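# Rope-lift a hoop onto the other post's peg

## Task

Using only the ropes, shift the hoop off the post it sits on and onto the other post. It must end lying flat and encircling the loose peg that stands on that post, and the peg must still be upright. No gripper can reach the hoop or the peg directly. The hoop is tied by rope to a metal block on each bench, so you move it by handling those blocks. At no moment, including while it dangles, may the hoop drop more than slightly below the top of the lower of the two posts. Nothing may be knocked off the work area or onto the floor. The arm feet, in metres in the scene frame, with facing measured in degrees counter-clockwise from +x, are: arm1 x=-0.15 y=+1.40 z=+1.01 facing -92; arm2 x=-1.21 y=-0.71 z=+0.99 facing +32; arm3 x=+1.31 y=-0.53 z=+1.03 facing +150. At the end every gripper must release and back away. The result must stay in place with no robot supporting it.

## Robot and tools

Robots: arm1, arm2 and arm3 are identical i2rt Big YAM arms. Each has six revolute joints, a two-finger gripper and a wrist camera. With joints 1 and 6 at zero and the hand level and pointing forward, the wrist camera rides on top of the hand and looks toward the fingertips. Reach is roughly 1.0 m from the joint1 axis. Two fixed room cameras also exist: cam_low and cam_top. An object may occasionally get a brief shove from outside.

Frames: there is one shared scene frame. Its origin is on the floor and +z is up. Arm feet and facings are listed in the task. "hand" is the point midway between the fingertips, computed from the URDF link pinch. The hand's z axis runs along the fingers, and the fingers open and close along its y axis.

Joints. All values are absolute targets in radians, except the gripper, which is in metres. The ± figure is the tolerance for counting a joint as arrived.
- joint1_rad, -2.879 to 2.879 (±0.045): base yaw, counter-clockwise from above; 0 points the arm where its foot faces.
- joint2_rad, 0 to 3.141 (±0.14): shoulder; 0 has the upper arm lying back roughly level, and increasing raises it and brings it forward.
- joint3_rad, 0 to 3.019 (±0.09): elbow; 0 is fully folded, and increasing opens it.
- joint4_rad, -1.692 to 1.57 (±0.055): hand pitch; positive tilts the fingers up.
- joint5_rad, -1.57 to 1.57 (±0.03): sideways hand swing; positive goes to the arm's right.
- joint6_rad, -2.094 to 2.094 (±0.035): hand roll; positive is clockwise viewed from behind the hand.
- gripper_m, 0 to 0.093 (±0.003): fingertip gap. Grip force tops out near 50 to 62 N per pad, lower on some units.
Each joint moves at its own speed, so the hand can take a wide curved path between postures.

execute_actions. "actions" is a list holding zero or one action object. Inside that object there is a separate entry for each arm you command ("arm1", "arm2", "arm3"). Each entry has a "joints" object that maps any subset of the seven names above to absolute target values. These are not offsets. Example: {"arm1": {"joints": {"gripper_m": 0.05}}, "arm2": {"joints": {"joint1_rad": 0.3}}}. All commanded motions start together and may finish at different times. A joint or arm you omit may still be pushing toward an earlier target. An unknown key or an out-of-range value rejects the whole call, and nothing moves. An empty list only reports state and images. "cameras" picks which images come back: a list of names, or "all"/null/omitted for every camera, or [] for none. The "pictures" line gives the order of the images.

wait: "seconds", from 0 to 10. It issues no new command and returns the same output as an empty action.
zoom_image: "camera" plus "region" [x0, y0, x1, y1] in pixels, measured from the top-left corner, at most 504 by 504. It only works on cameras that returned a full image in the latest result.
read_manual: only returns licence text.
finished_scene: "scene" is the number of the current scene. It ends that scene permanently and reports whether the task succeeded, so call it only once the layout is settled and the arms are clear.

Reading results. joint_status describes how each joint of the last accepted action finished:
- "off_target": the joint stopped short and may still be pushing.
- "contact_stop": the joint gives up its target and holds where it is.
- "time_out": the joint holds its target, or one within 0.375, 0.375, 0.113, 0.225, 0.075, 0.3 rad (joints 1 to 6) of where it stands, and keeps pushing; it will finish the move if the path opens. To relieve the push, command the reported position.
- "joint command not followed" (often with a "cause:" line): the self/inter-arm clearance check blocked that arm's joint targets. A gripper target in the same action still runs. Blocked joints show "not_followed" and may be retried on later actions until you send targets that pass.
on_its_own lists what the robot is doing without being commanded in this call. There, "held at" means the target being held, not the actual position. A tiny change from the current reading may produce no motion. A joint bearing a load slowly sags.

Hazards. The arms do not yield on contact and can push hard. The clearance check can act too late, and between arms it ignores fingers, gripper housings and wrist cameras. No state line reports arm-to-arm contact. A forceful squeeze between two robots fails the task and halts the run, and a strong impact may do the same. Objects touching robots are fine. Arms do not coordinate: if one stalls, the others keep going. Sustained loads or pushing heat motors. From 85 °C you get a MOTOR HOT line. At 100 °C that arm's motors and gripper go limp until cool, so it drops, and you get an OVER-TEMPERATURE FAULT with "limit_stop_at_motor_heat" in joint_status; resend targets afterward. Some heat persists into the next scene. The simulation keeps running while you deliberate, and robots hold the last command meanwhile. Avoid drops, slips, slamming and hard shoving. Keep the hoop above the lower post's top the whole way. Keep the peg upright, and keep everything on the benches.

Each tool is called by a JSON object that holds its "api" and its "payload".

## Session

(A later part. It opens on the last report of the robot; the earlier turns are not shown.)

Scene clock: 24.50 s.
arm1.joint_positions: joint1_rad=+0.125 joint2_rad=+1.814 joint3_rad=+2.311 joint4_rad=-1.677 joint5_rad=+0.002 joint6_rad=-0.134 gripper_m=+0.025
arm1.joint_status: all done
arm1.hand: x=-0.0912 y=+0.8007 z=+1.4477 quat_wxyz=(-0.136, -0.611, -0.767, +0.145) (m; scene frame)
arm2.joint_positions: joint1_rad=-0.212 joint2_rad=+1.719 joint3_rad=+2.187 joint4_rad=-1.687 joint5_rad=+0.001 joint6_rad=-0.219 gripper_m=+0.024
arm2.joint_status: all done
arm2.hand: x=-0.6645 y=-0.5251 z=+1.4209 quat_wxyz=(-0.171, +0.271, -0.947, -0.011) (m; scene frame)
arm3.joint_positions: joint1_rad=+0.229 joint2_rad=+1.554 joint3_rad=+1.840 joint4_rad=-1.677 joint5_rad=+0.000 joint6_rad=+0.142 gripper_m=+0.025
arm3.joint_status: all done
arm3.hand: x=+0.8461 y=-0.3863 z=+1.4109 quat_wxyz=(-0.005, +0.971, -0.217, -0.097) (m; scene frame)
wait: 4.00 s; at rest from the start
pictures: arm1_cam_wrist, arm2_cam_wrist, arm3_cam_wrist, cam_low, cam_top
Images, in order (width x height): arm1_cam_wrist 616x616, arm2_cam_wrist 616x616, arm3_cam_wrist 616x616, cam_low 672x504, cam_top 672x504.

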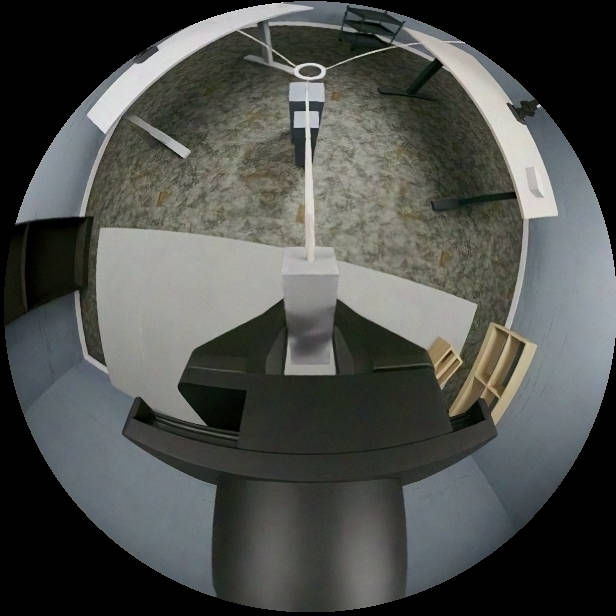

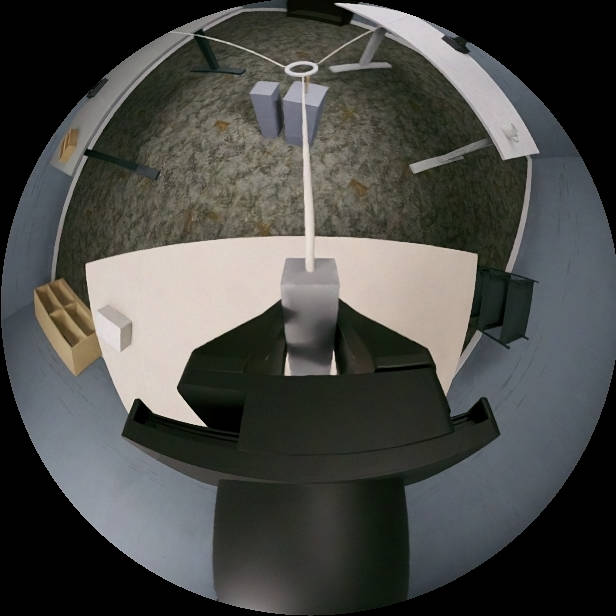

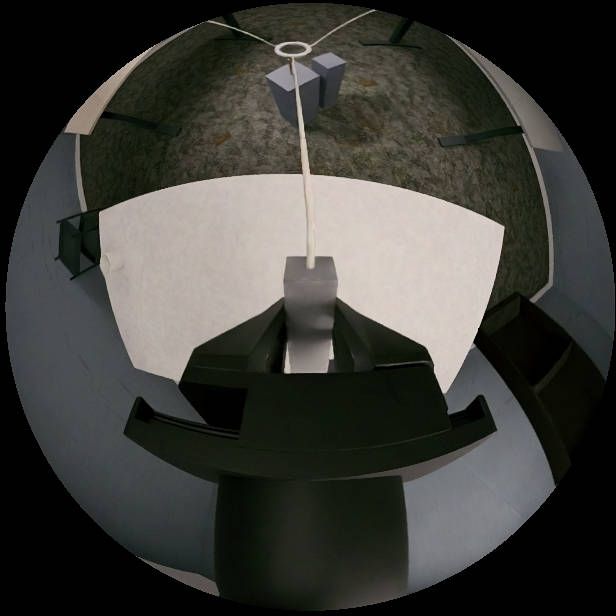

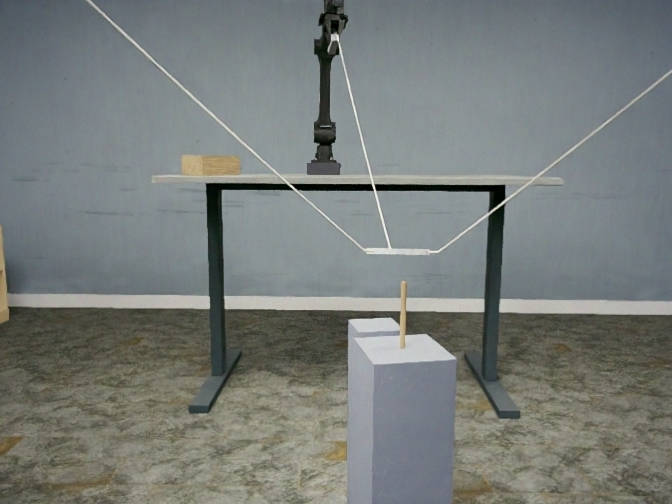

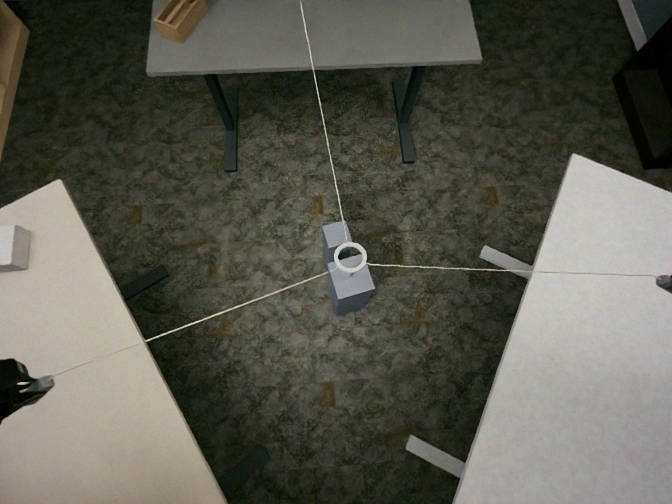

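{"api": "execute_actions", "payload": {"actions": [{"arm1":{"joints":{"joint2_rad":1.845}},"arm3":{"joints":{"joint1_rad":0.43,"joint6_rad":0.36}}}], "cameras": []}}

{"api": "wait", "payload": {"seconds": 5}}

Scene clock: 26.23 s.
arm1.joint_positions: joint1_rad=+0.125 joint2_rad=+1.846 joint3_rad=+2.311 joint4_rad=-1.677 joint5_rad=+0.002 joint6_rad=-0.134 gripper_m=+0.025
arm1.joint_status: all done
arm1.hand: x=-0.0904 y=+0.7913 z=+1.4293 quat_wxyz=(-0.125, -0.612, -0.769, +0.134) (m; scene frame)
arm2.joint_positions: joint1_rad=-0.212 joint2_rad=+1.719 joint3_rad=+2.187 joint4_rad=-1.687 joint5_rad=+0.001 joint6_rad=-0.219 gripper_m=+0.024
arm2.joint_status: not commanded
arm2.hand: x=-0.6645 y=-0.5251 z=+1.4209 quat_wxyz=(-0.171, +0.271, -0.947, -0.011) (m; scene frame)
arm3.joint_positions: joint1_rad=+0.434 joint2_rad=+1.554 joint3_rad=+1.840 joint4_rad=-1.677 joint5_rad=-0.001 joint6_rad=+0.346 gripper_m=+0.025
arm3.joint_status: all done
arm3.hand: x=+0.8264 y=-0.4856 z=+1.4113 quat_wxyz=(+0.014, +0.971, -0.217, -0.097) (m; scene frame)
pictures: none
No camera images: the call's "cameras" was empty. Leave "cameras" out to get every camera's image.

Scene clock: 31.23 s.
arm1.joint_positions: joint1_rad=+0.125 joint2_rad=+1.846 joint3_rad=+2.311 joint4_rad=-1.677 joint5_rad=+0.002 joint6_rad=-0.134 gripper_m=+0.025
arm1.joint_status: all done
arm1.hand: x=-0.0904 y=+0.7913 z=+1.4293 quat_wxyz=(-0.125, -0.612, -0.769, +0.134) (m; scene frame)
arm2.joint_positions: joint1_rad=-0.212 joint2_rad=+1.719 joint3_rad=+2.187 joint4_rad=-1.687 joint5_rad=+0.001 joint6_rad=-0.219 gripper_m=+0.024
arm2.joint_status: not commanded
arm2.hand: x=-0.6645 y=-0.5251 z=+1.4209 quat_wxyz=(-0.171, +0.271, -0.947, -0.011) (m; scene frame)
arm3.joint_positions: joint1_rad=+0.434 joint2_rad=+1.554 joint3_rad=+1.840 joint4_rad=-1.677 joint5_rad=-0.001 joint6_rad=+0.347 gripper_m=+0.025
arm3.joint_status: all done
arm3.hand: x=+0.8264 y=-0.4856 z=+1.4113 quat_wxyz=(+0.014, +0.971, -0.217, -0.097) (m; scene frame)
wait: 5.00 s; at rest by 0.27 s
pictures: arm1_cam_wrist, arm2_cam_wrist, arm3_cam_wrist, cam_low, cam_top
Images, in order (width x height): arm1_cam_wrist 616x616, arm2_cam_wrist 616x616, arm3_cam_wrist 616x616, cam_low 672x504, cam_top 672x504.

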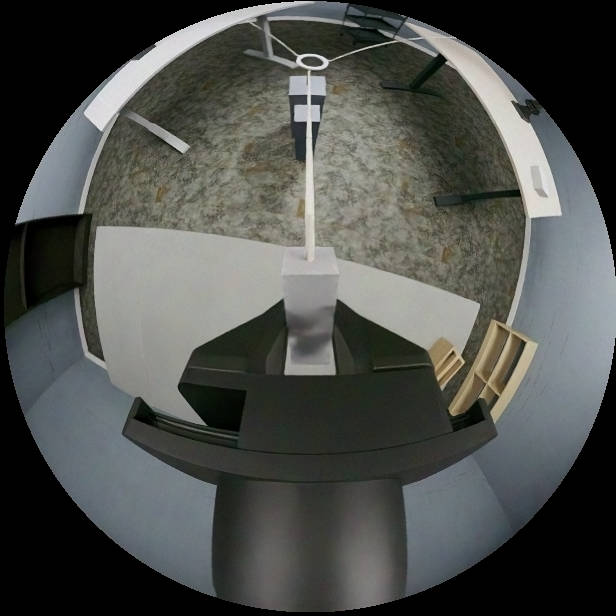

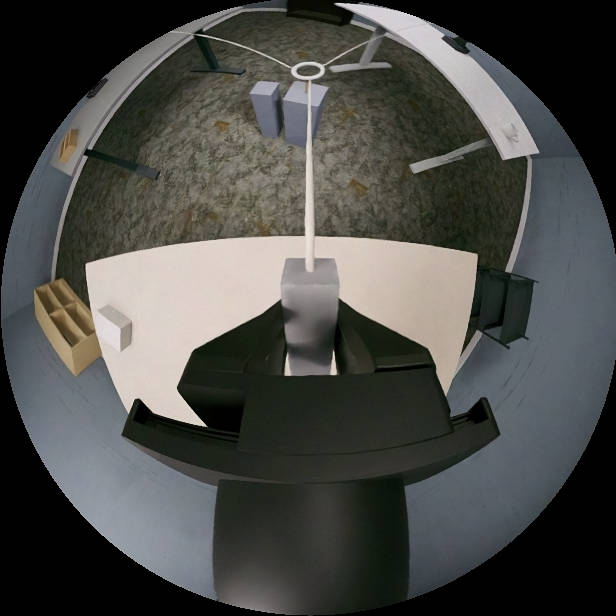

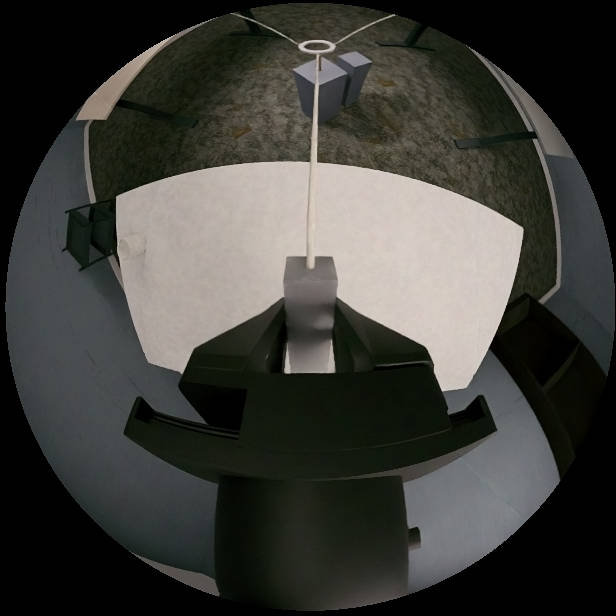

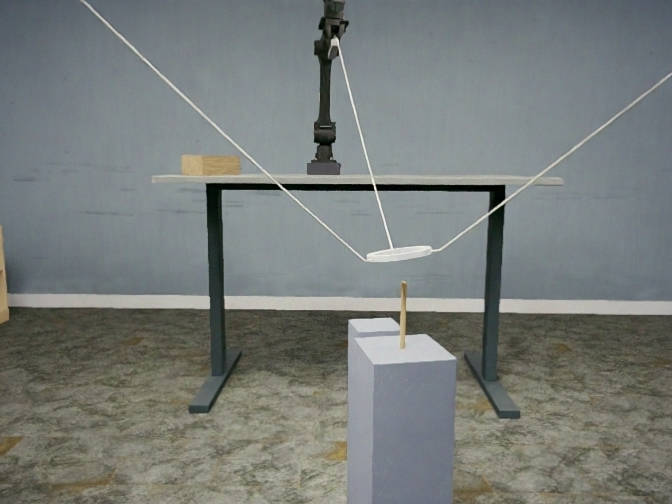

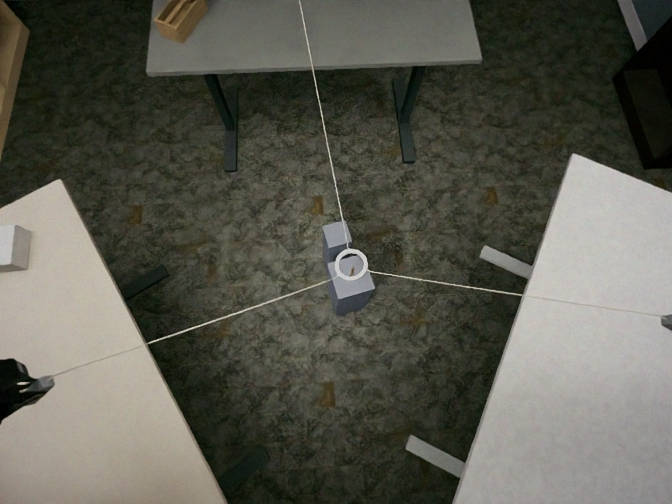

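{"api": "execute_actions", "payload": {"actions": [{"arm1":{"joints":{"joint2_rad":1.892,"joint3_rad":2.185}},"arm2":{"joints":{"joint2_rad":1.768,"joint3_rad":2.06}},"arm3":{"joints":{"joint2_rad":1.636,"joint3_rad":1.736}}}], "cameras": ["cam_low","cam_top"]}}

Scene clock: 32.90 s.
arm1.joint_positions: joint1_rad=+0.125 joint2_rad=+1.912 joint3_rad=+2.164 joint4_rad=-1.677 joint5_rad=+0.002 joint6_rad=-0.134 gripper_m=+0.025
arm1.joint_status: all done
arm1.hand: x=-0.0905 y=+0.7899 z=+1.3285 quat_wxyz=(-0.052, -0.621, -0.780, +0.058) (m; scene frame)
arm2.joint_positions: joint1_rad=-0.212 joint2_rad=+1.808 joint3_rad=+2.034 joint4_rad=-1.687 joint5_rad=+0.001 joint6_rad=-0.219 gripper_m=+0.024
arm2.joint_status: all done
arm2.hand: x=-0.6604 y=-0.5233 z=+1.3083 quat_wxyz=(-0.051, +0.275, -0.960, -0.004) (m; scene frame)
arm3.joint_positions: joint1_rad=+0.434 joint2_rad=+1.662 joint3_rad=+1.724 joint4_rad=-1.677 joint5_rad=-0.001 joint6_rad=+0.347 gripper_m=+0.025
arm3.joint_status: all done
arm3.hand: x=+0.8244 y=-0.4856 z=+1.3144 quat_wxyz=(+0.000, +0.976, -0.218, +0.014) (m; scene frame)
pictures: cam_low, cam_top
Images, in order (width x height): cam_low 672x504, cam_top 672x504.

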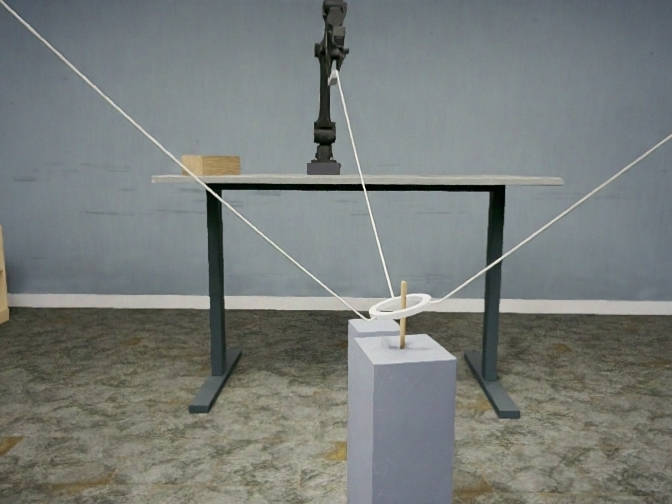

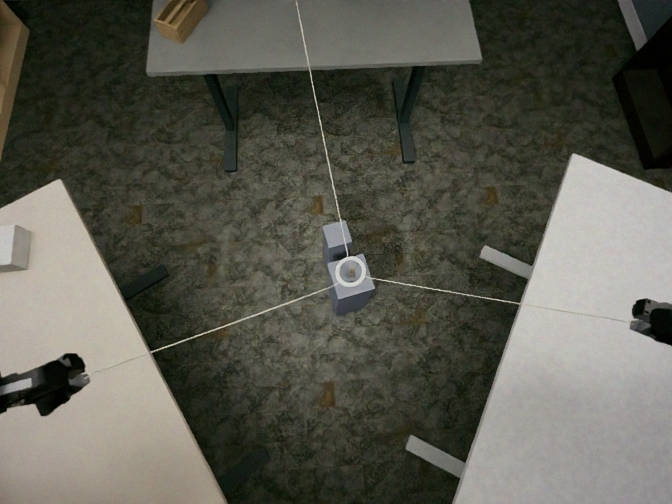

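Down another 0.075.

{"api": "execute_actions", "payload": {"actions": [{"arm1":{"joints":{"joint2_rad":1.975,"joint3_rad":2.11}},"arm2":{"joints":{"joint2_rad":1.86,"joint3_rad":1.985}},"arm3":{"joints":{"joint2_rad":1.76,"joint3_rad":1.682}}}], "cameras": ["cam_low","cam_top"]}}

Scene clock: 34.40 s.
arm1.joint_positions: joint1_rad=+0.125 joint2_rad=+1.992 joint3_rad=+2.092 joint4_rad=-1.677 joint5_rad=+0.002 joint6_rad=-0.134 gripper_m=+0.025
arm1.joint_status: all done
arm1.hand: x=-0.0908 y=+0.7900 z=+1.2524 quat_wxyz=(+0.000, -0.623, -0.782, +0.003) (m; scene frame)
arm2.joint_positions: joint1_rad=-0.212 joint2_rad=+1.897 joint3_rad=+1.965 joint4_rad=-1.687 joint5_rad=+0.001 joint6_rad=-0.219 gripper_m=+0.024
arm2.joint_status: all done
arm2.hand: x=-0.6604 y=-0.5231 z=+1.2321 quat_wxyz=(+0.028, +0.275, -0.961, +0.001) (m; scene frame)
arm3.joint_positions: joint1_rad=+0.434 joint2_rad=+1.785 joint3_rad=+1.673 joint4_rad=-1.677 joint5_rad=-0.001 joint6_rad=+0.347 gripper_m=+0.025
arm3.joint_status: all done
arm3.hand: x=+0.8224 y=-0.4856 z=+1.2389 quat_wxyz=(-0.011, +0.971, -0.217, +0.100) (m; scene frame)
pictures: cam_low, cam_top
Images, in order (width x height): cam_low 672x504, cam_top 672x504.

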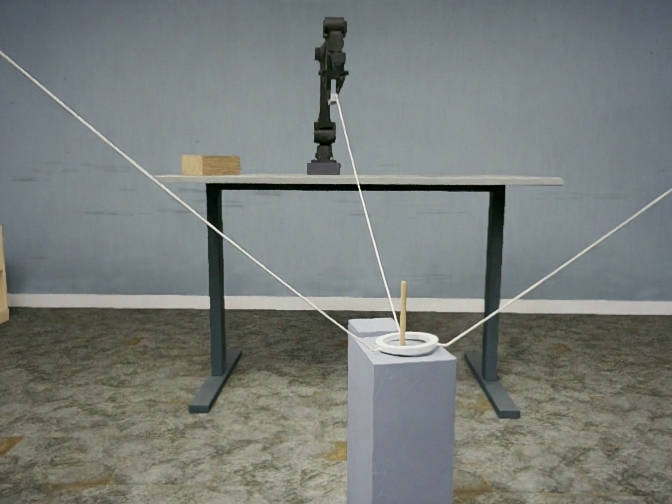

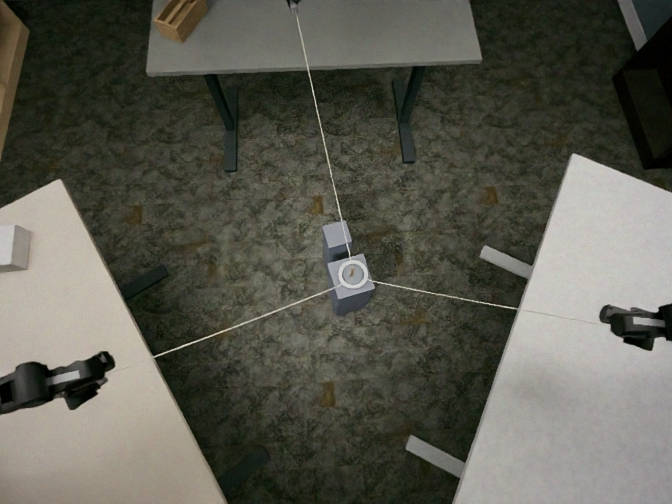

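{"api": "execute_actions", "payload": {"actions": [{"arm1":{"joints":{"joint1_rad":0.15,"joint2_rad":2.09,"joint3_rad":1.665,"joint4_rad":-1.145,"joint6_rad":0.13}},"arm2":{"joints":{"joint2_rad":2.02,"joint3_rad":1.583,"joint4_rad":-1.065}},"arm3":{"joints":{"joint1_rad":0.3,"joint2_rad":2.11,"joint3_rad":1.63,"joint4_rad":-1.035,"joint6_rad":0.28}}}], "cameras": ["cam_low","cam_top"]}}

Scene clock: 36.20 s.
arm1.joint_positions: joint1_rad=+0.145 joint2_rad=+2.118 joint3_rad=+1.641 joint4_rad=-1.155 joint5_rad=+0.002 joint6_rad=+0.116 gripper_m=+0.025
arm1.joint_status: all done
arm1.hand: x=-0.0809 y=+0.8046 z=+1.0091 quat_wxyz=(+0.021, -0.709, -0.705, -0.014) (m; scene frame)
arm2.joint_positions: joint1_rad=-0.212 joint2_rad=+2.045 joint3_rad=+1.550 joint4_rad=-1.074 joint5_rad=+0.001 joint6_rad=-0.219 gripper_m=+0.024
arm2.joint_status: all done
arm2.hand: x=-0.6485 y=-0.5181 z=+0.9929 quat_wxyz=(+0.004, +0.276, -0.961, -0.001) (m; scene frame)
arm3.joint_positions: joint1_rad=+0.294 joint2_rad=+2.128 joint3_rad=+1.612 joint4_rad=-1.051 joint5_rad=+0.001 joint6_rad=+0.293 gripper_m=+0.025
arm3.joint_status: all done
arm3.hand: x=+0.7154 y=-0.3901 z=+1.0187 quat_wxyz=(+0.002, +0.966, -0.259, -0.010) (m; scene frame)
pictures: cam_low, cam_top
Images, in order (width x height): cam_low 672x504, cam_top 672x504.

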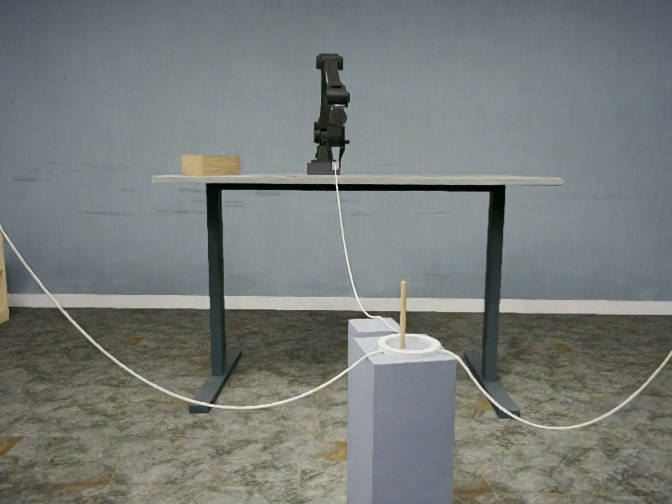

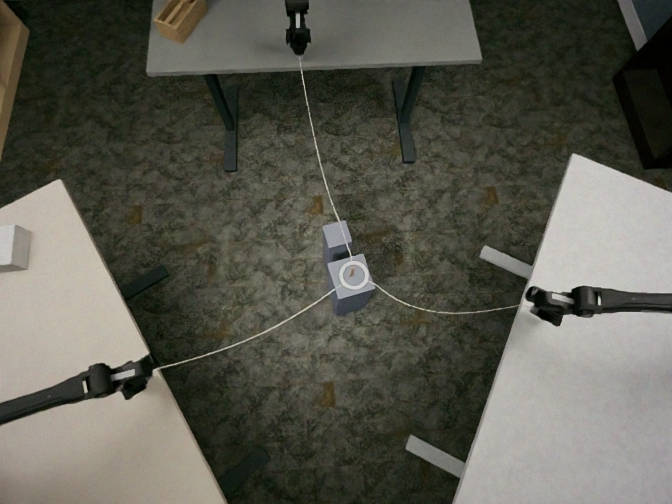

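{"api": "execute_actions", "payload": {"actions": [{"arm1":{"joints":{"joint2_rad":2.172}},"arm2":{"joints":{"joint2_rad":2.09}},"arm3":{"joints":{"joint2_rad":2.19}}}], "cameras": []}}

{"api": "execute_actions", "payload": {"actions": [{"arm1":{"joints":{"gripper_m":0.06}},"arm2":{"joints":{"gripper_m":0.06}},"arm3":{"joints":{"gripper_m":0.06}}}], "cameras": []}}

{"api": "execute_actions", "payload": {"actions": [{"arm1":{"joints":{"joint2_rad":1.75}},"arm2":{"joints":{"joint2_rad":1.7}},"arm3":{"joints":{"joint2_rad":1.75}}}], "cameras": ["cam_low","cam_top"]}}

Scene clock: 37.73 s.
arm1.joint_positions: joint1_rad=+0.145 joint2_rad=+2.168 joint3_rad=+1.641 joint4_rad=-1.154 joint5_rad=+0.002 joint6_rad=+0.116 gripper_m=+0.025
arm1.joint_status: all done
arm1.hand: x=-0.0818 y=+0.8113 z=+0.9802 quat_wxyz=(+0.041, -0.708, -0.704, -0.029) (m; scene frame)
arm2.joint_positions: joint1_rad=-0.212 joint2_rad=+2.102 joint3_rad=+1.550 joint4_rad=-1.071 joint5_rad=+0.001 joint6_rad=-0.219 gripper_m=+0.024
arm2.joint_status: all done
arm2.hand: x=-0.6551 y=-0.5201 z=+0.9612 quat_wxyz=(+0.030, +0.276, -0.961, +0.001) (m; scene frame)
arm3.joint_positions: joint1_rad=+0.294 joint2_rad=+2.195 joint3_rad=+1.612 joint4_rad=-1.048 joint5_rad=+0.001 joint6_rad=+0.293 gripper_m=+0.025
arm3.joint_status: all done
arm3.hand: x=+0.7252 y=-0.3927 z=+0.9789 quat_wxyz=(+0.001, +0.966, -0.259, +0.023) (m; scene frame)
pictures: none
No camera images: the call's "cameras" was empty. Leave "cameras" out to get every camera's image.

Scene clock: 38.37 s.
arm1.joint_positions: joint1_rad=+0.145 joint2_rad=+2.168 joint3_rad=+1.641 joint4_rad=-1.154 joint5_rad=+0.002 joint6_rad=+0.116 gripper_m=+0.060
arm1.joint_status: all done
arm1.hand: x=-0.0818 y=+0.8113 z=+0.9802 quat_wxyz=(+0.041, -0.708, -0.704, -0.029) (m; scene frame)
arm2.joint_positions: joint1_rad=-0.212 joint2_rad=+2.102 joint3_rad=+1.550 joint4_rad=-1.071 joint5_rad=+0.001 joint6_rad=-0.219 gripper_m=+0.060
arm2.joint_status: all done
arm2.hand: x=-0.6551 y=-0.5201 z=+0.9612 quat_wxyz=(+0.030, +0.276, -0.961, +0.001) (m; scene frame)
arm3.joint_positions: joint1_rad=+0.294 joint2_rad=+2.195 joint3_rad=+1.612 joint4_rad=-1.048 joint5_rad=+0.001 joint6_rad=+0.293 gripper_m=+0.060
arm3.joint_status: all done
arm3.hand: x=+0.7252 y=-0.3927 z=+0.9789 quat_wxyz=(+0.001, +0.966, -0.259, +0.023) (m; scene frame)
pictures: none
No camera images: the call's "cameras" was empty. Leave "cameras" out to get every camera's image.

Scene clock: 39.97 s.
arm1.joint_positions: joint1_rad=+0.145 joint2_rad=+1.742 joint3_rad=+1.654 joint4_rad=-1.153 joint5_rad=+0.002 joint6_rad=+0.116 gripper_m=+0.060
arm1.joint_status: all done
arm1.hand: x=-0.0791 y=+0.7948 z=+1.2375 quat_wxyz=(-0.131, -0.699, -0.695, +0.107) (m; scene frame)
arm2.joint_positions: joint1_rad=-0.212 joint2_rad=+1.714 joint3_rad=+1.562 joint4_rad=-1.071 joint5_rad=+0.001 joint6_rad=-0.219 gripper_m=+0.060
arm2.joint_status: all done
arm2.hand: x=-0.6346 y=-0.5136 z=+1.1911 quat_wxyz=(-0.169, +0.271, -0.947, -0.011) (m; scene frame)
arm3.joint_positions: joint1_rad=+0.294 joint2_rad=+1.751 joint3_rad=+1.612 joint4_rad=-1.048 joint5_rad=+0.001 joint6_rad=+0.293 gripper_m=+0.060
arm3.joint_status: all done
arm3.hand: x=+0.7057 y=-0.3868 z=+1.2473 quat_wxyz=(+0.008, +0.946, -0.255, -0.198) (m; scene frame)
pictures: cam_low, cam_top
Images, in order (width x height): cam_low 672x504, cam_top 672x504.

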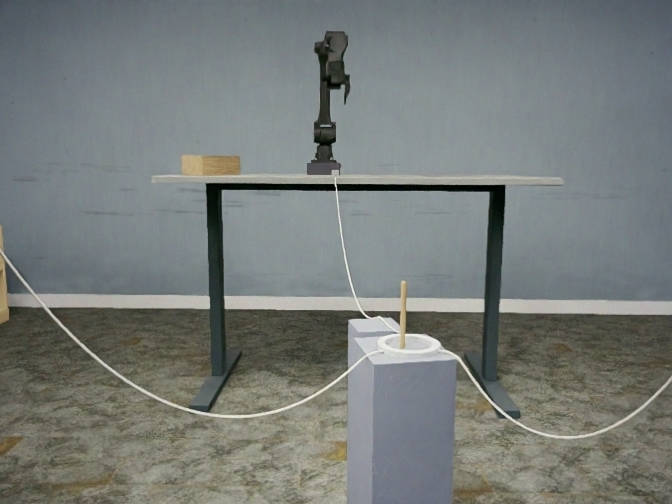

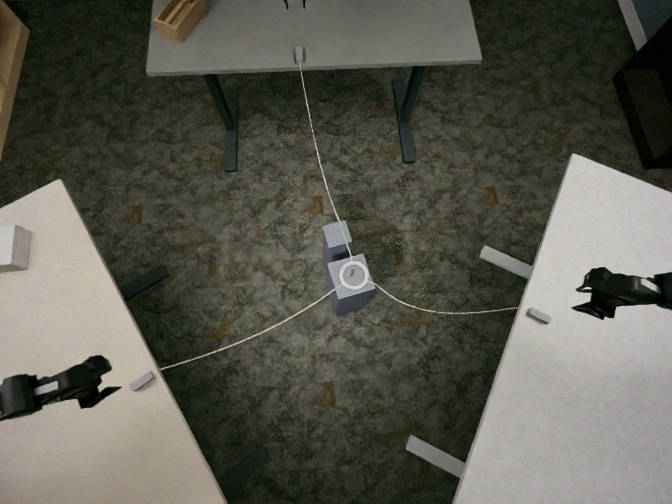

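{"api": "finished_scene", "payload": {"scene": 2}}

The scene is finished: the task was done.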